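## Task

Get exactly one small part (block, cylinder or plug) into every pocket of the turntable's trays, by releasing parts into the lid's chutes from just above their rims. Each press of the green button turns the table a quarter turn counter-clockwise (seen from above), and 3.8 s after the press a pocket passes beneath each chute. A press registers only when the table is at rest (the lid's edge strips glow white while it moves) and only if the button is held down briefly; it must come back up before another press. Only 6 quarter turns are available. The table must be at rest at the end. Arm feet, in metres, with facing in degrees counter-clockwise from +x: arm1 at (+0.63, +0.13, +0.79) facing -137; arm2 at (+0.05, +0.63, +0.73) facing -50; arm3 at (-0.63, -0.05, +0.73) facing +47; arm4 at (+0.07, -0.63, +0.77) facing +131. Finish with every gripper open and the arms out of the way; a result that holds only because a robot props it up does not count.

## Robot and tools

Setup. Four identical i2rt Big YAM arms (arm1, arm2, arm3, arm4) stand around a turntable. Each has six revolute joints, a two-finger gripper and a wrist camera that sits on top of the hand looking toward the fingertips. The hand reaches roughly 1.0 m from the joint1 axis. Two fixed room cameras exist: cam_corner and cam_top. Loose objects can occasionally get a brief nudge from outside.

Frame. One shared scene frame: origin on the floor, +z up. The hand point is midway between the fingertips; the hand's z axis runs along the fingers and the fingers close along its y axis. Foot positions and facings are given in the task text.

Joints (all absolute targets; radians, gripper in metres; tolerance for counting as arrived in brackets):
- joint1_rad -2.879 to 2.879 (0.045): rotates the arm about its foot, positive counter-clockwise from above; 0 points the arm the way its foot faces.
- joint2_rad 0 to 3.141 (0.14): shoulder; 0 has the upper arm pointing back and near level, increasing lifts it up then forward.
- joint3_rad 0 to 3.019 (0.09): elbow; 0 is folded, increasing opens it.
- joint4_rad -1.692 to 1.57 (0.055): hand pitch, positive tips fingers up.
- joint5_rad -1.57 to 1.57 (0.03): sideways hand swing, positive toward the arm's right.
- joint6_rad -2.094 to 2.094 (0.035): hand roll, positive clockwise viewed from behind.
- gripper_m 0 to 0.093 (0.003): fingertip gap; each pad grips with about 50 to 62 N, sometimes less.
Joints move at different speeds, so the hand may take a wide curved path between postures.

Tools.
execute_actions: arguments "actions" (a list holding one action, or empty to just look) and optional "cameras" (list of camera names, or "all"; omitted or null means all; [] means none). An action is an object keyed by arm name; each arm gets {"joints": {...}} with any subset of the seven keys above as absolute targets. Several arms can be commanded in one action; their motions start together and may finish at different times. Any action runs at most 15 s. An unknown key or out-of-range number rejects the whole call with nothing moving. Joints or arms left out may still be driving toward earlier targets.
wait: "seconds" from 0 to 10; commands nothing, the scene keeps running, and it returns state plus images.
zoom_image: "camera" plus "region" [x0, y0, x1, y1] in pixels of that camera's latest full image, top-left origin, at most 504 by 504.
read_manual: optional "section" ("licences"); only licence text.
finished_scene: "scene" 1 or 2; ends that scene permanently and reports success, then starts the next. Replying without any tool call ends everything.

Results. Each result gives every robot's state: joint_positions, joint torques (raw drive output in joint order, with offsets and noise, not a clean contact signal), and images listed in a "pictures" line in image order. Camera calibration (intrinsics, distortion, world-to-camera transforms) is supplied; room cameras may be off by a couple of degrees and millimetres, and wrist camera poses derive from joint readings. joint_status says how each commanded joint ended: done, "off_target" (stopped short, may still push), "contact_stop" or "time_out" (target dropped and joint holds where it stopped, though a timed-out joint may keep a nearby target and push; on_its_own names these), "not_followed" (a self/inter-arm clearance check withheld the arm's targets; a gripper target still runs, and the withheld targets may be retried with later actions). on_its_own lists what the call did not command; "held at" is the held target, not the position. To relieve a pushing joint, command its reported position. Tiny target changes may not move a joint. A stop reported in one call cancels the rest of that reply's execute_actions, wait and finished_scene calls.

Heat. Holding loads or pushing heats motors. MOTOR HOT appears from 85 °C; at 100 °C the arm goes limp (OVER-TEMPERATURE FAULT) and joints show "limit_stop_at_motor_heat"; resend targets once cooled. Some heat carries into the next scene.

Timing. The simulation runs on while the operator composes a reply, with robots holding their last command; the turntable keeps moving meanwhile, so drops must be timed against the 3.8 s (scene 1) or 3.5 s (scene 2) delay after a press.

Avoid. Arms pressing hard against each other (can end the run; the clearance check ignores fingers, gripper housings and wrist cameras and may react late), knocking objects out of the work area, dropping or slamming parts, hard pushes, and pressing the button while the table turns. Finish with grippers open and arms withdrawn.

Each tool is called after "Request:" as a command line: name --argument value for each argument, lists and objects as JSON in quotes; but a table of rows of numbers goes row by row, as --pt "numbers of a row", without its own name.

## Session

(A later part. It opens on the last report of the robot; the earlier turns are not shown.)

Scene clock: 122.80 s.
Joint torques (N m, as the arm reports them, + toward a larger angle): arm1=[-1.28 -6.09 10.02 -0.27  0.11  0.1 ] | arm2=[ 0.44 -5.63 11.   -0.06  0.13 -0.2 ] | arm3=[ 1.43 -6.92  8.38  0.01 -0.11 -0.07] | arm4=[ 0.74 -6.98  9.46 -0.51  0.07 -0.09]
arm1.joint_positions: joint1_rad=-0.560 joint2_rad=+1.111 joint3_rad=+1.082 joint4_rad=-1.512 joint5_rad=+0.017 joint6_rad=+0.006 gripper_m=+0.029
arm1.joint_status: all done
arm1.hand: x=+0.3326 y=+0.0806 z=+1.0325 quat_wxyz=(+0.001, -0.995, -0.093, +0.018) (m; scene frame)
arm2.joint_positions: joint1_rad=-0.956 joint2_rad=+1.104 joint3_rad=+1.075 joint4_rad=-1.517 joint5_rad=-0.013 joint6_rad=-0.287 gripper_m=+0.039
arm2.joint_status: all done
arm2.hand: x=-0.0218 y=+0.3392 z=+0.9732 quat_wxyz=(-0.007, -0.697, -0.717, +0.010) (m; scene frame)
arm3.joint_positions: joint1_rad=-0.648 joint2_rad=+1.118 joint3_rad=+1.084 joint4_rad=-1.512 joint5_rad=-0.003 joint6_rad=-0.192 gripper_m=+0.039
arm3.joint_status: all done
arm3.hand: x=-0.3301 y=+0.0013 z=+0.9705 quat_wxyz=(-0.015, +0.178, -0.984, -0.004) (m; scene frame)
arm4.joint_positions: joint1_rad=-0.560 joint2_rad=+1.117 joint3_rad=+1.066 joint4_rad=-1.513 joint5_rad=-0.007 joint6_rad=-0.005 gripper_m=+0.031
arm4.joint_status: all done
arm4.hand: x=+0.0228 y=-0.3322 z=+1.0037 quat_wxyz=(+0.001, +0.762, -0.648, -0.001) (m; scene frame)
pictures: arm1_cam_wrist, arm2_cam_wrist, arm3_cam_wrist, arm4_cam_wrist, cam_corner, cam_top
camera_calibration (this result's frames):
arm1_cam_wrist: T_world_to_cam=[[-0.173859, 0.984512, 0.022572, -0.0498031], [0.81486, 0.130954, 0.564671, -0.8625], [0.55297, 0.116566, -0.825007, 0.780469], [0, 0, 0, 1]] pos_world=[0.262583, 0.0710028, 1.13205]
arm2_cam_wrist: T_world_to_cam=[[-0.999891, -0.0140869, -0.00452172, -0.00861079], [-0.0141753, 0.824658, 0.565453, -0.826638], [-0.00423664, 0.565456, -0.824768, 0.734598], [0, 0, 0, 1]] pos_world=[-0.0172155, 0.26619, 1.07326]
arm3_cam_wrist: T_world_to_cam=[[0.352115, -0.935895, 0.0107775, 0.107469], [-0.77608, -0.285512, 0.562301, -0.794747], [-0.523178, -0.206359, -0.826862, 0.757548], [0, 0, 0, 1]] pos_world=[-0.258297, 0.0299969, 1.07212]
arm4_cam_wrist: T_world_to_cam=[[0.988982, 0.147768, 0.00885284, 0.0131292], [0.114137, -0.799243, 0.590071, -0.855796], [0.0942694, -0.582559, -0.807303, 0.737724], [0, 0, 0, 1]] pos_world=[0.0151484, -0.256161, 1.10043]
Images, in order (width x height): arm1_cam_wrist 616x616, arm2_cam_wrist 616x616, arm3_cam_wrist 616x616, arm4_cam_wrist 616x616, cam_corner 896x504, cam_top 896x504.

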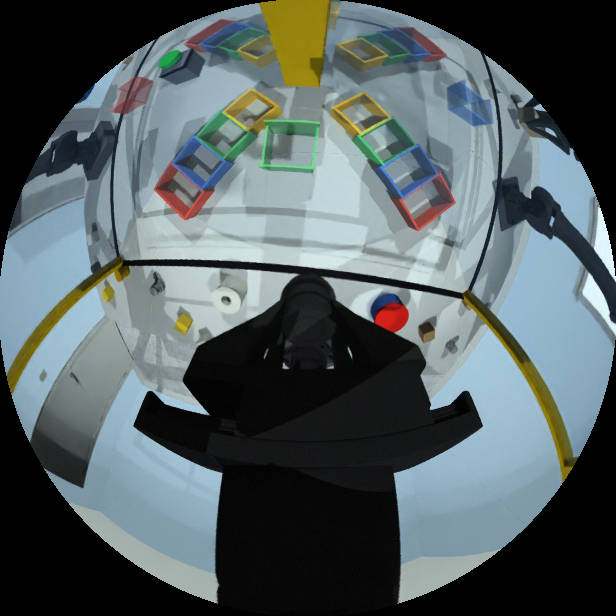

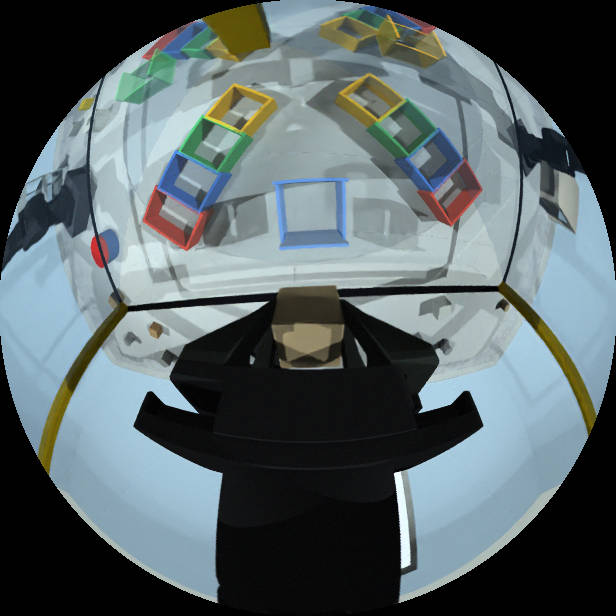

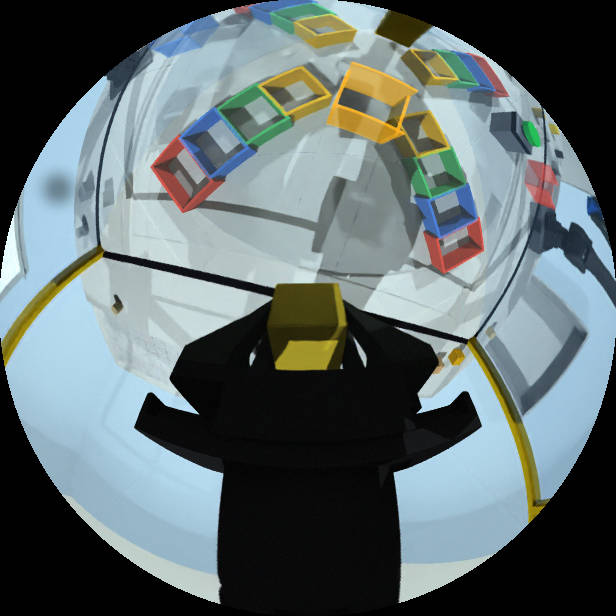

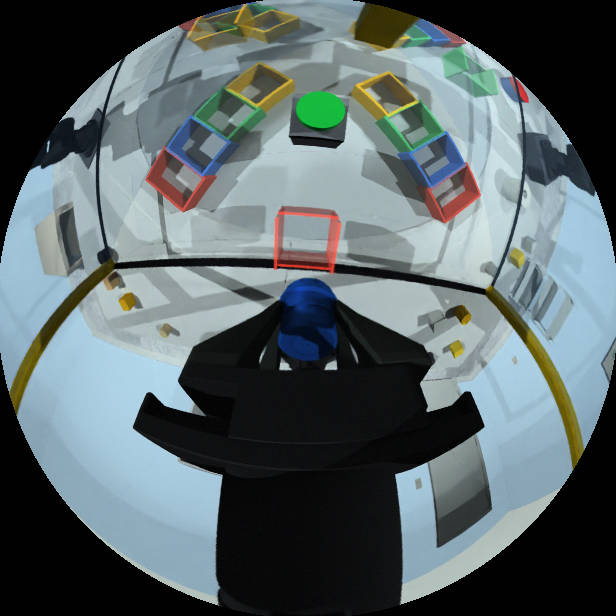

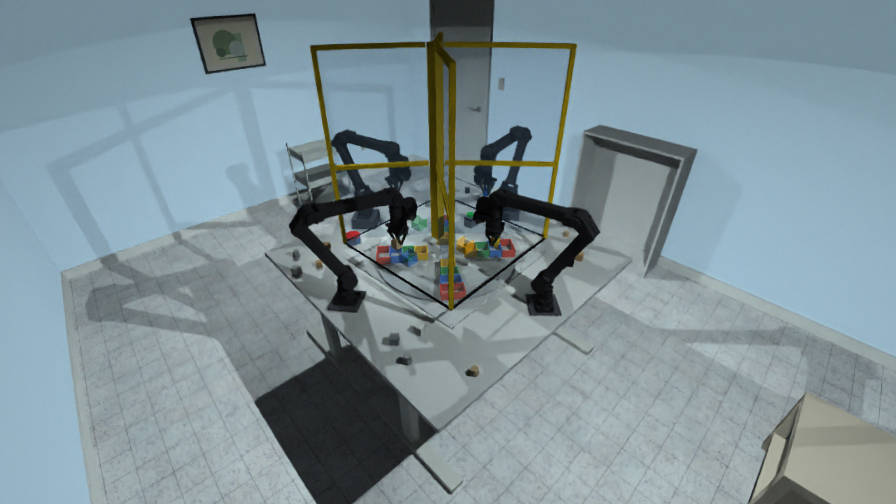

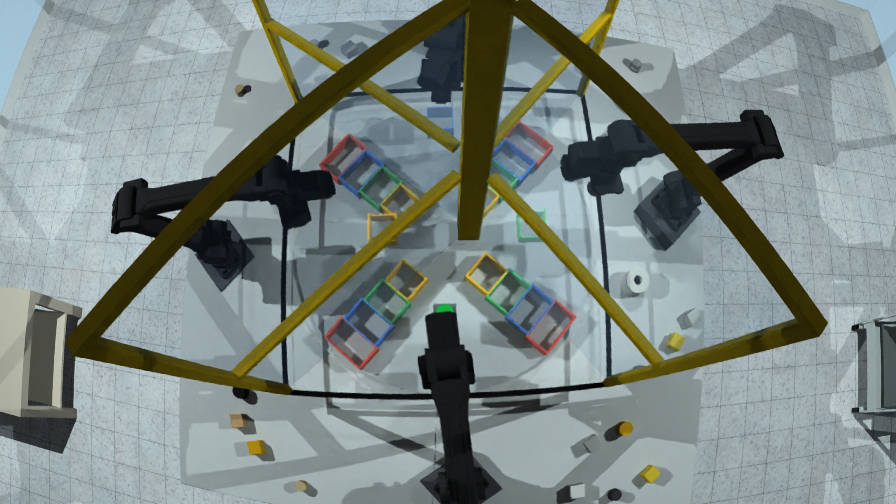

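Request:
execute_actions --actions '[{"arm1":{"joints":{"joint1_rad":-0.575,"joint2_rad":1.496,"joint3_rad":1.175,"joint4_rad":-1.225}},"arm2":{"joints":{"joint1_rad":-0.906,"joint2_rad":1.255,"joint3_rad":1.09,"joint4_rad":-1.395,"joint6_rad":-0.25}},"arm3":{"joints":{"joint1_rad":-0.712,"joint2_rad":1.635,"joint3_rad":1.5,"joint4_rad":-1.41,"joint6_rad":-1.5}},"arm4":{"joints":{"joint2_rad":1.189,"joint3_rad":0.935,"joint4_rad":-1.295}}}]'

Scene clock: 150.23 s.
Joint torques (N m, as the arm reports them, + toward a larger angle): arm1=[ -1.78 -14.77  11.4    0.75   0.11   0.11] | arm2=[ 0.89 -8.71 10.81  0.4   0.15  0.14] | arm3=[  1.07 -15.87  11.13   0.65  -0.11  -0.09] | arm4=[ 0.54 -8.71  8.23  0.76  0.12 -0.08]
arm1.joint_positions: joint1_rad=-0.561 joint2_rad=+1.514 joint3_rad=+1.141 joint4_rad=-1.238 joint5_rad=+0.017 joint6_rad=+0.006 gripper_m=+0.029
arm1.joint_status: all done
arm1.hand: x=+0.2237 y=+0.0585 z=+0.9177 quat_wxyz=(+0.005, -0.995, -0.093, -0.016) (m; scene frame)
arm2.joint_positions: joint1_rad=-0.910 joint2_rad=+1.263 joint3_rad=+1.075 joint4_rad=-1.402 joint5_rad=-0.013 joint6_rad=-0.263 gripper_m=+0.039
arm2.joint_status: all done
arm2.hand: x=-0.0178 y=+0.2948 z=+0.9256 quat_wxyz=(+0.004, -0.689, -0.724, -0.009) (m; scene frame)
arm3.joint_positions: joint1_rad=-0.706 joint2_rad=+1.645 joint3_rad=+1.450 joint4_rad=-1.416 joint5_rad=-0.004 joint6_rad=-1.490 gripper_m=+0.039
arm3.joint_status: all done
arm3.hand: x=-0.1511 y=+0.0031 z=+0.9127 quat_wxyz=(+0.011, +0.716, -0.698, -0.015) (m; scene frame)
arm4.joint_positions: joint1_rad=-0.560 joint2_rad=+1.202 joint3_rad=+0.923 joint4_rad=-1.309 joint5_rad=-0.007 joint6_rad=-0.005 gripper_m=+0.031
arm4.joint_status: all done
arm4.hand: x=+0.0214 y=-0.3214 z=+0.9253 quat_wxyz=(+0.009, +0.762, -0.648, +0.008) (m; scene frame)
pictures: arm1_cam_wrist, arm2_cam_wrist, arm3_cam_wrist, arm4_cam_wrist, cam_corner, cam_top
camera_calibration (this result's frames):
arm1_cam_wrist: T_world_to_cam=[[-0.175412, 0.984208, 0.02376, -0.0450276], [0.774231, 0.123001, 0.620836, -0.748024], [0.608109, 0.127298, -0.78358, 0.697488], [0, 0, 0, 1]] pos_world=[0.147096, 0.0475353, 1.01201]
arm2_cam_wrist: T_world_to_cam=[[-0.999236, -0.0356707, -0.0159906, 0.0114992], [-0.0381285, 0.799151, 0.599919, -0.787755], [-0.0086206, 0.600071, -0.799901, 0.687154], [0, 0, 0, 1]] pos_world=[-0.0126218, 0.217605, 1.02243]
arm3_cam_wrist: T_world_to_cam=[[0.999293, 0.0288912, -0.024068, 0.173311], [0.0375027, -0.812399, 0.581895, -0.51613], [-0.00274118, -0.582386, -0.812908, 0.870821], [0, 0, 0, 1]] pos_world=[-0.151445, 0.0828429, 1.0124]
arm4_cam_wrist: T_world_to_cam=[[0.988964, 0.14788, 0.00904195, 0.0134182], [0.111702, -0.784328, 0.610206, -0.814447], [0.0973291, -0.602462, -0.792191, 0.660359], [0, 0, 0, 1]] pos_world=[0.0134329, -0.242937, 1.01999]
Images, in order (width x height): arm1_cam_wrist 616x616, arm2_cam_wrist 616x616, arm3_cam_wrist 616x616, arm4_cam_wrist 616x616, cam_corner 896x504, cam_top 896x504.

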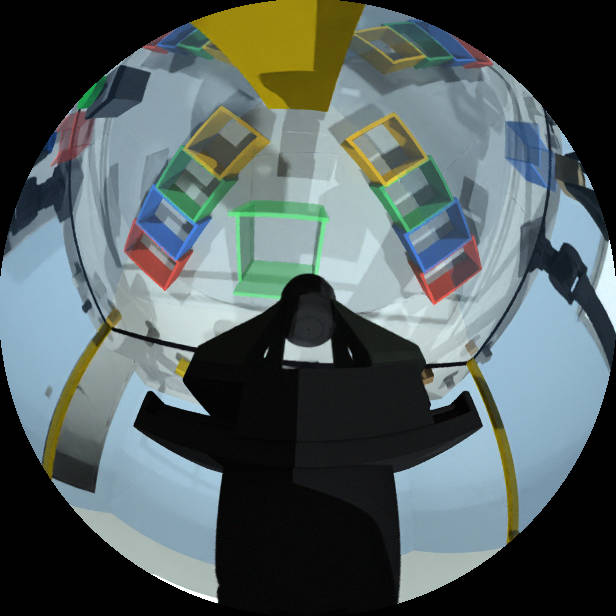

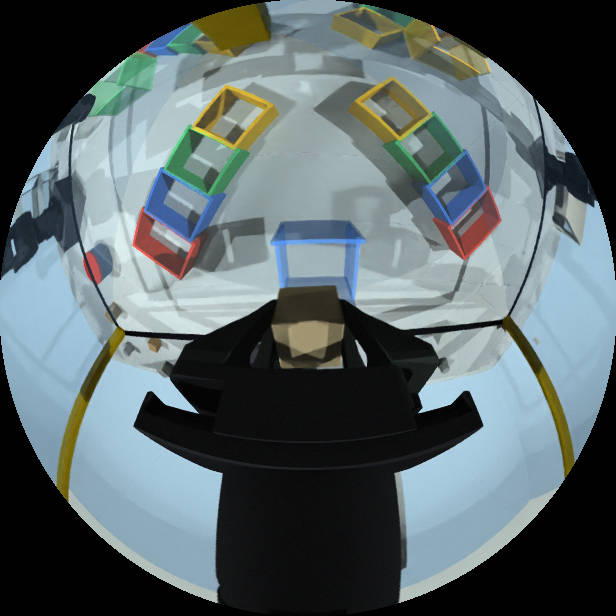

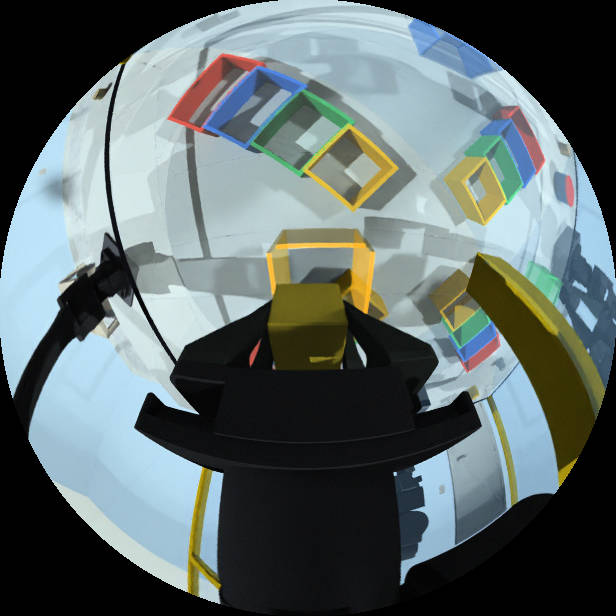

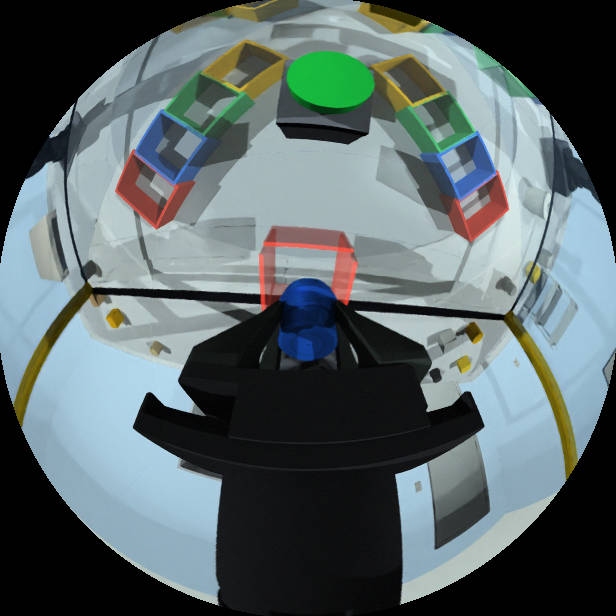

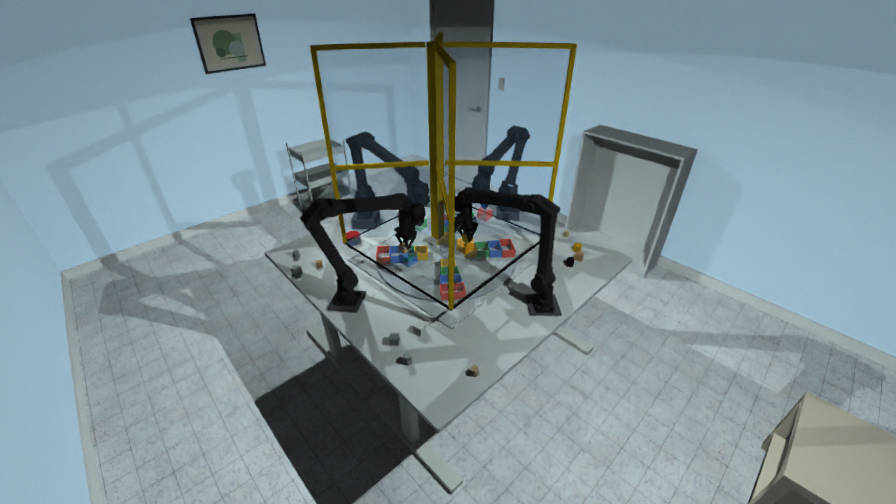

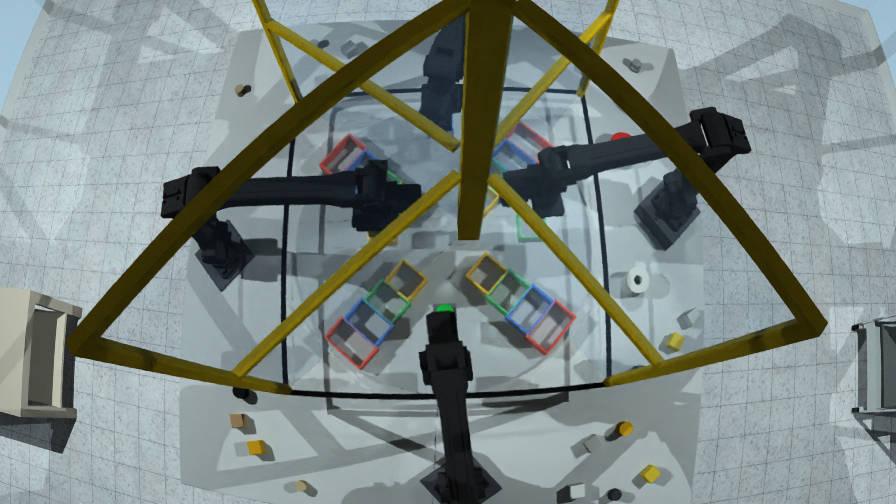

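Request:
execute_actions --actions '[{"arm1":{"joints":{"joint1_rad":-0.505,"joint3_rad":1.2,"joint4_rad":-1.205}},"arm2":{"joints":{"joint1_rad":-0.94}},"arm3":{"joints":{"joint1_rad":-0.683,"joint3_rad":1.535}},"arm4":{"joints":{"joint1_rad":-0.606,"joint2_rad":1.44,"joint3_rad":1.25,"joint4_rad":-1.115}}}]' --cameras '["arm1_cam_wrist","arm2_cam_wrist","arm3_cam_wrist","arm4_cam_wrist"]'

Scene clock: 170.97 s.
Joint torques (N m, as the arm reports them, + toward a larger angle): arm1=[ -0.33 -14.83  13.03   0.88   0.11   0.11] | arm2=[ 0.04 -8.96 10.73  0.45  0.14  0.14] | arm3=[  2.37 -15.68  11.48   0.78  -0.13  -0.09] | arm4=[  0.64 -10.61  15.46   3.38   0.06  -0.06]
arm1.joint_positions: joint1_rad=-0.509 joint2_rad=+1.514 joint3_rad=+1.146 joint4_rad=-1.220 joint5_rad=+0.017 joint6_rad=+0.006 gripper_m=+0.029
arm1.joint_status: all done
arm1.hand: x=+0.2220 y=+0.0361 z=+0.9195 quat_wxyz=(+0.004, -0.993, -0.119, -0.004) (m; scene frame)
arm2.joint_positions: joint1_rad=-0.934 joint2_rad=+1.263 joint3_rad=+1.075 joint4_rad=-1.402 joint5_rad=-0.013 joint6_rad=-0.263 gripper_m=+0.039
arm2.joint_status: all done
arm2.hand: x=-0.0257 y=+0.2965 z=+0.9257 quat_wxyz=(+0.004, -0.698, -0.716, -0.009) (m; scene frame)
arm3.joint_positions: joint1_rad=-0.694 joint2_rad=+1.645 joint3_rad=+1.481 joint4_rad=-1.416 joint5_rad=-0.004 joint6_rad=-1.491 gripper_m=+0.039
arm3.joint_status: all done
arm3.hand: x=-0.1421 y=+0.0098 z=+0.9242 quat_wxyz=(-0.001, +0.721, -0.693, -0.005) (m; scene frame)
arm4.joint_positions: joint1_rad=-0.604 joint2_rad=+1.432 joint3_rad=+1.113 joint4_rad=-1.183 joint5_rad=-0.006 joint6_rad=-0.005 gripper_m=+0.031
arm4.joint_status: joint3_rad time_out (moved +0.190 of +0.327); joint4_rad time_out (moved +0.126 of +0.194); the others done
arm4.on_its_own: joint3_rad reads +1.113 and still pushes toward +1.225 since a time_out; joint4_rad reads -1.183 and still pushes toward -1.115 since a time_out
arm4.hand: x=+0.0239 y=-0.2154 z=+0.9174 quat_wxyz=(-0.020, +0.747, -0.664, -0.023) (m; scene frame)
pictures: arm1_cam_wrist, arm2_cam_wrist, arm3_cam_wrist, arm4_cam_wrist
camera_calibration (this result's frames):
arm1_cam_wrist: T_world_to_cam=[[-0.225057, 0.974056, 0.0237505, -0.0119683], [0.781088, 0.165792, 0.602009, -0.730817], [0.582453, 0.154037, -0.798136, 0.720983], [0, 0, 0, 1]] pos_world=[0.148201, 0.0217634, 1.01568]
arm2_cam_wrist: T_world_to_cam=[[-0.999805, -0.0116534, -0.0159148, -0.00353249], [-0.0188707, 0.799983, 0.599726, -0.789098], [0.0057427, 0.59991, -0.800047, 0.686644], [0, 0, 0, 1]] pos_world=[-0.0223658, 0.219299, 1.02253]
arm3_cam_wrist: T_world_to_cam=[[0.999122, 0.0413456, 0.00680494, 0.135774], [0.0297327, -0.813979, 0.580134, -0.517128], [0.029525, -0.579422, -0.814493, 0.890138], [0, 0, 0, 1]] pos_world=[-0.14656, 0.0892204, 1.02409]
arm4_cam_wrist: T_world_to_cam=[[0.994574, 0.103523, 0.0102301, -0.0153834], [0.0817, -0.838197, 0.539213, -0.67257], [0.0643961, -0.535452, -0.842107, 0.778705], [0, 0, 0, 1]] pos_world=[0.0201034, -0.145194, 1.01857]
Images, in order (width x height): arm1_cam_wrist 616x616, arm2_cam_wrist 616x616, arm3_cam_wrist 616x616, arm4_cam_wrist 616x616.

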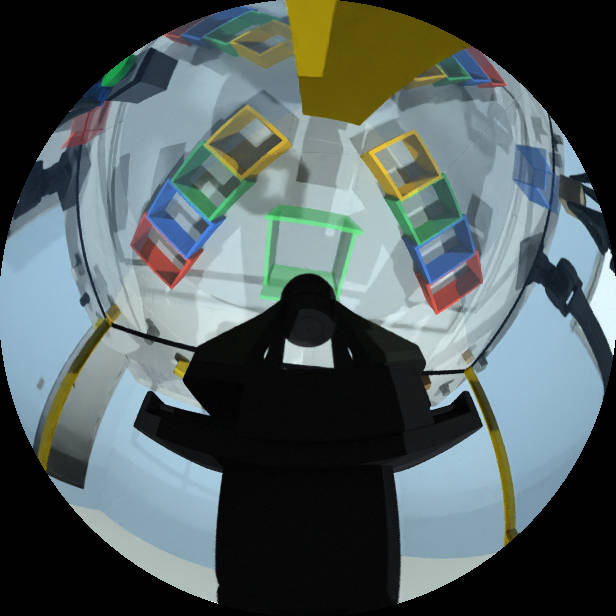

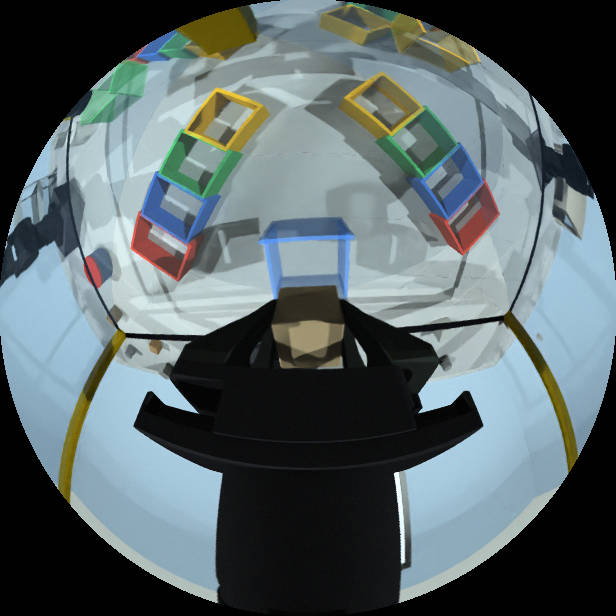

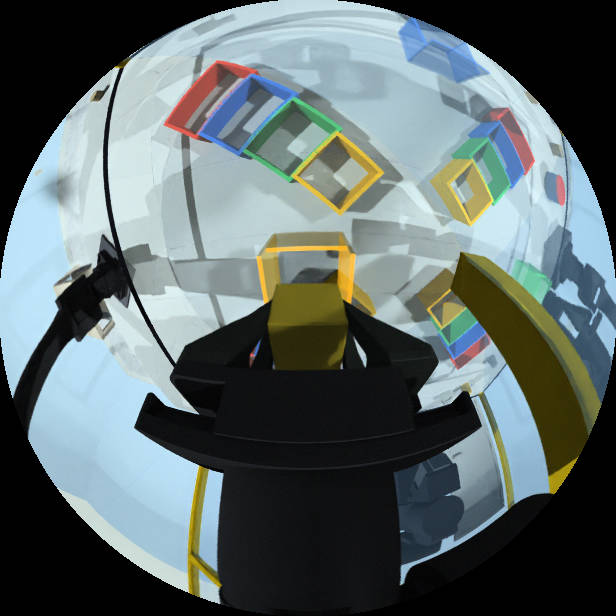

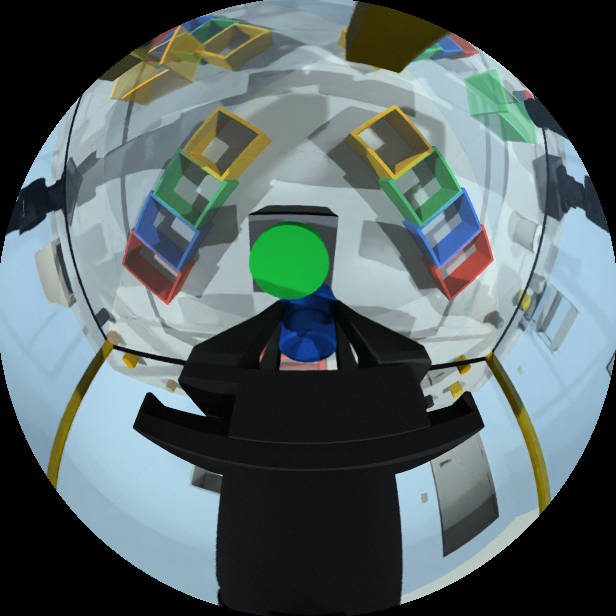

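Request:
execute_actions --actions '[{"arm1":{"joints":{"joint1_rad":-0.52,"joint4_rad":-1.16}},"arm4":{"joints":{"joint2_rad":1.27,"joint3_rad":1.13,"joint4_rad":-1.25}}}]' --cameras '[]'

Request:
execute_actions --actions '[{"arm4":{"joints":{"joint1_rad":-0.575,"joint2_rad":1.36,"joint3_rad":1.2,"joint4_rad":-1.17}}}]' --cameras '["arm1_cam_wrist","arm4_cam_wrist"]'

Scene clock: 180.40 s.
Joint torques (N m, as the arm reports them, + toward a larger angle): arm1=[ -1.6  -14.95  13.1    1.     0.1    0.11] | arm2=[-0.03 -8.78 10.79  0.38  0.14  0.13] | arm3=[  2.34 -15.86  11.47   0.76  -0.13  -0.09] | arm4=[ 0.64 -8.51  8.97 -0.02  0.03 -0.09]
arm1.joint_positions: joint1_rad=-0.509 joint2_rad=+1.514 joint3_rad=+1.146 joint4_rad=-1.175 joint5_rad=+0.017 joint6_rad=+0.006 gripper_m=+0.029
arm1.joint_status: all done
arm1.hand: x=+0.2114 y=+0.0335 z=+0.9197 quat_wxyz=(+0.001, -0.993, -0.118, +0.018) (m; scene frame)
arm2.joint_positions: joint1_rad=-0.934 joint2_rad=+1.263 joint3_rad=+1.075 joint4_rad=-1.402 joint5_rad=-0.013 joint6_rad=-0.263 gripper_m=+0.039
arm2.joint_status: not commanded
arm2.hand: x=-0.0257 y=+0.2965 z=+0.9257 quat_wxyz=(+0.004, -0.698, -0.716, -0.009) (m; scene frame)
arm3.joint_positions: joint1_rad=-0.694 joint2_rad=+1.645 joint3_rad=+1.481 joint4_rad=-1.416 joint5_rad=-0.004 joint6_rad=-1.491 gripper_m=+0.039
arm3.joint_status: not commanded
arm3.hand: x=-0.1421 y=+0.0098 z=+0.9242 quat_wxyz=(-0.001, +0.721, -0.693, -0.005) (m; scene frame)
arm4.joint_positions: joint1_rad=-0.604 joint2_rad=+1.267 joint3_rad=+1.113 joint4_rad=-1.239 joint5_rad=-0.006 joint6_rad=-0.005 gripper_m=+0.031
arm4.joint_status: all done
arm4.hand: x=+0.0260 y=-0.2370 z=+0.9791 quat_wxyz=(-0.057, +0.745, -0.662, -0.064) (m; scene frame)
pictures: none
No camera images: the call's "cameras" was empty. Leave "cameras" out to get every camera's image.

Scene clock: 181.23 s.
Joint torques (N m, as the arm reports them, + toward a larger angle): arm1=[ -1.54 -14.95  13.11   1.02   0.11   0.11] | arm2=[ 0.   -8.85 10.78  0.45  0.13  0.15] | arm3=[  2.57 -15.92  11.5    0.66  -0.11  -0.1 ] | arm4=[  1.04 -11.48  12.44   1.09   0.01  -0.11]
arm1.joint_positions: joint1_rad=-0.509 joint2_rad=+1.514 joint3_rad=+1.146 joint4_rad=-1.175 joint5_rad=+0.017 joint6_rad=+0.006 gripper_m=+0.029
arm1.joint_status: not commanded
arm1.hand: x=+0.2114 y=+0.0335 z=+0.9197 quat_wxyz=(+0.001, -0.993, -0.118, +0.018) (m; scene frame)
arm2.joint_positions: joint1_rad=-0.934 joint2_rad=+1.263 joint3_rad=+1.075 joint4_rad=-1.402 joint5_rad=-0.013 joint6_rad=-0.263 gripper_m=+0.039
arm2.joint_status: not commanded
arm2.hand: x=-0.0257 y=+0.2965 z=+0.9257 quat_wxyz=(+0.004, -0.698, -0.716, -0.009) (m; scene frame)
arm3.joint_positions: joint1_rad=-0.694 joint2_rad=+1.645 joint3_rad=+1.481 joint4_rad=-1.416 joint5_rad=-0.004 joint6_rad=-1.491 gripper_m=+0.039
arm3.joint_status: not commanded
arm3.hand: x=-0.1421 y=+0.0098 z=+0.9242 quat_wxyz=(-0.001, +0.721, -0.693, -0.005) (m; scene frame)
arm4.joint_positions: joint1_rad=-0.579 joint2_rad=+1.374 joint3_rad=+1.133 joint4_rad=-1.185 joint5_rad=-0.006 joint6_rad=-0.005 gripper_m=+0.031
arm4.joint_status: all done
arm4.hand: x=+0.0129 y=-0.2121 z=+0.9483 quat_wxyz=(-0.045, +0.754, -0.654, -0.052) (m; scene frame)
pictures: arm1_cam_wrist, arm4_cam_wrist
camera_calibration (this result's frames):
arm1_cam_wrist: T_world_to_cam=[[-0.223621, 0.974405, 0.0229777, -0.0113952], [0.806247, 0.171679, 0.56612, -0.694722], [0.547686, 0.145122, -0.824003, 0.759072], [0, 0, 0, 1]] pos_world=[0.141837, 0.0202151, 1.01904]
arm4_cam_wrist: T_world_to_cam=[[0.99176, 0.12776, 0.00947222, 0.000808017], [0.10808, -0.874102, 0.473565, -0.631261], [0.0687823, -0.468639, -0.880708, 0.858006], [0, 0, 0, 1]] pos_world=[0.00840983, -0.149795, 1.05459]
Images, in order (width x height): arm1_cam_wrist 616x616, arm4_cam_wrist 616x616.

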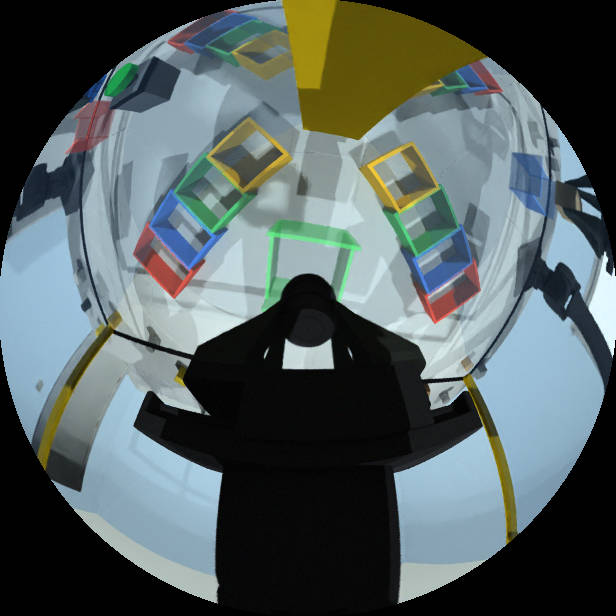

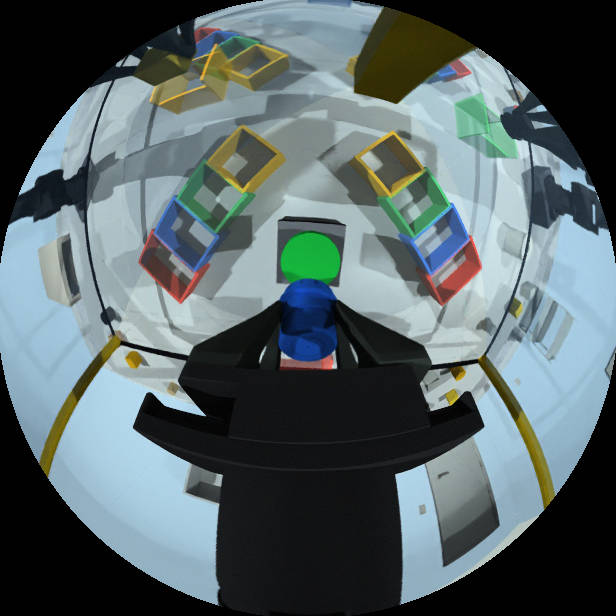

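Request:
execute_actions --actions '[{"arm4":{"joints":{"joint2_rad":1.375,"joint3_rad":1.21,"joint4_rad":-1.1}}}]' --cameras '["arm4_cam_wrist"]'

Scene clock: 186.70 s.
Joint torques (N m, as the arm reports them, + toward a larger angle): arm1=[ -1.54 -14.99  13.11   1.01   0.11   0.11] | arm2=[-0.25 -8.64 10.73  0.38  0.13  0.16] | arm3=[  2.19 -16.15  11.49   0.75  -0.14  -0.09] | arm4=[  1.33 -10.62  12.46   1.23   0.03  -0.06]
arm1.joint_positions: joint1_rad=-0.509 joint2_rad=+1.514 joint3_rad=+1.146 joint4_rad=-1.175 joint5_rad=+0.017 joint6_rad=+0.006 gripper_m=+0.029
arm1.joint_status: not commanded
arm1.hand: x=+0.2114 y=+0.0335 z=+0.9197 quat_wxyz=(+0.001, -0.993, -0.118, +0.018) (m; scene frame)
arm2.joint_positions: joint1_rad=-0.934 joint2_rad=+1.263 joint3_rad=+1.075 joint4_rad=-1.402 joint5_rad=-0.013 joint6_rad=-0.263 gripper_m=+0.039
arm2.joint_status: not commanded
arm2.hand: x=-0.0257 y=+0.2965 z=+0.9257 quat_wxyz=(+0.004, -0.698, -0.716, -0.009) (m; scene frame)
arm3.joint_positions: joint1_rad=-0.694 joint2_rad=+1.645 joint3_rad=+1.481 joint4_rad=-1.416 joint5_rad=-0.004 joint6_rad=-1.491 gripper_m=+0.039
arm3.joint_status: not commanded
arm3.hand: x=-0.1421 y=+0.0098 z=+0.9242 quat_wxyz=(-0.001, +0.721, -0.693, -0.005) (m; scene frame)
arm4.joint_positions: joint1_rad=-0.579 joint2_rad=+1.374 joint3_rad=+1.143 joint4_rad=-1.117 joint5_rad=-0.006 joint6_rad=-0.005 gripper_m=+0.031
arm4.joint_status: all done
arm4.hand: x=+0.0101 y=-0.1924 z=+0.9555 quat_wxyz=(-0.071, +0.751, -0.651, -0.082) (m; scene frame)
pictures: arm4_cam_wrist
camera_calibration (this result's frames):
arm4_cam_wrist: T_world_to_cam=[[0.991811, 0.127407, 0.00883761, 0.0014684], [0.113053, -0.90805, 0.403317, -0.55663], [0.0594103, -0.399015, -0.915018, 0.920031], [0, 0, 0, 1]] pos_world=[0.00681318, -0.138529, 1.06633]
Images, in order (width x height): arm4_cam_wrist 616x616.

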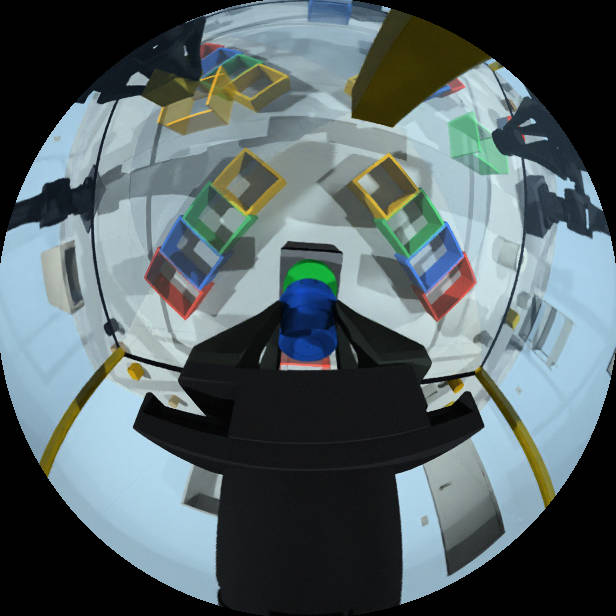

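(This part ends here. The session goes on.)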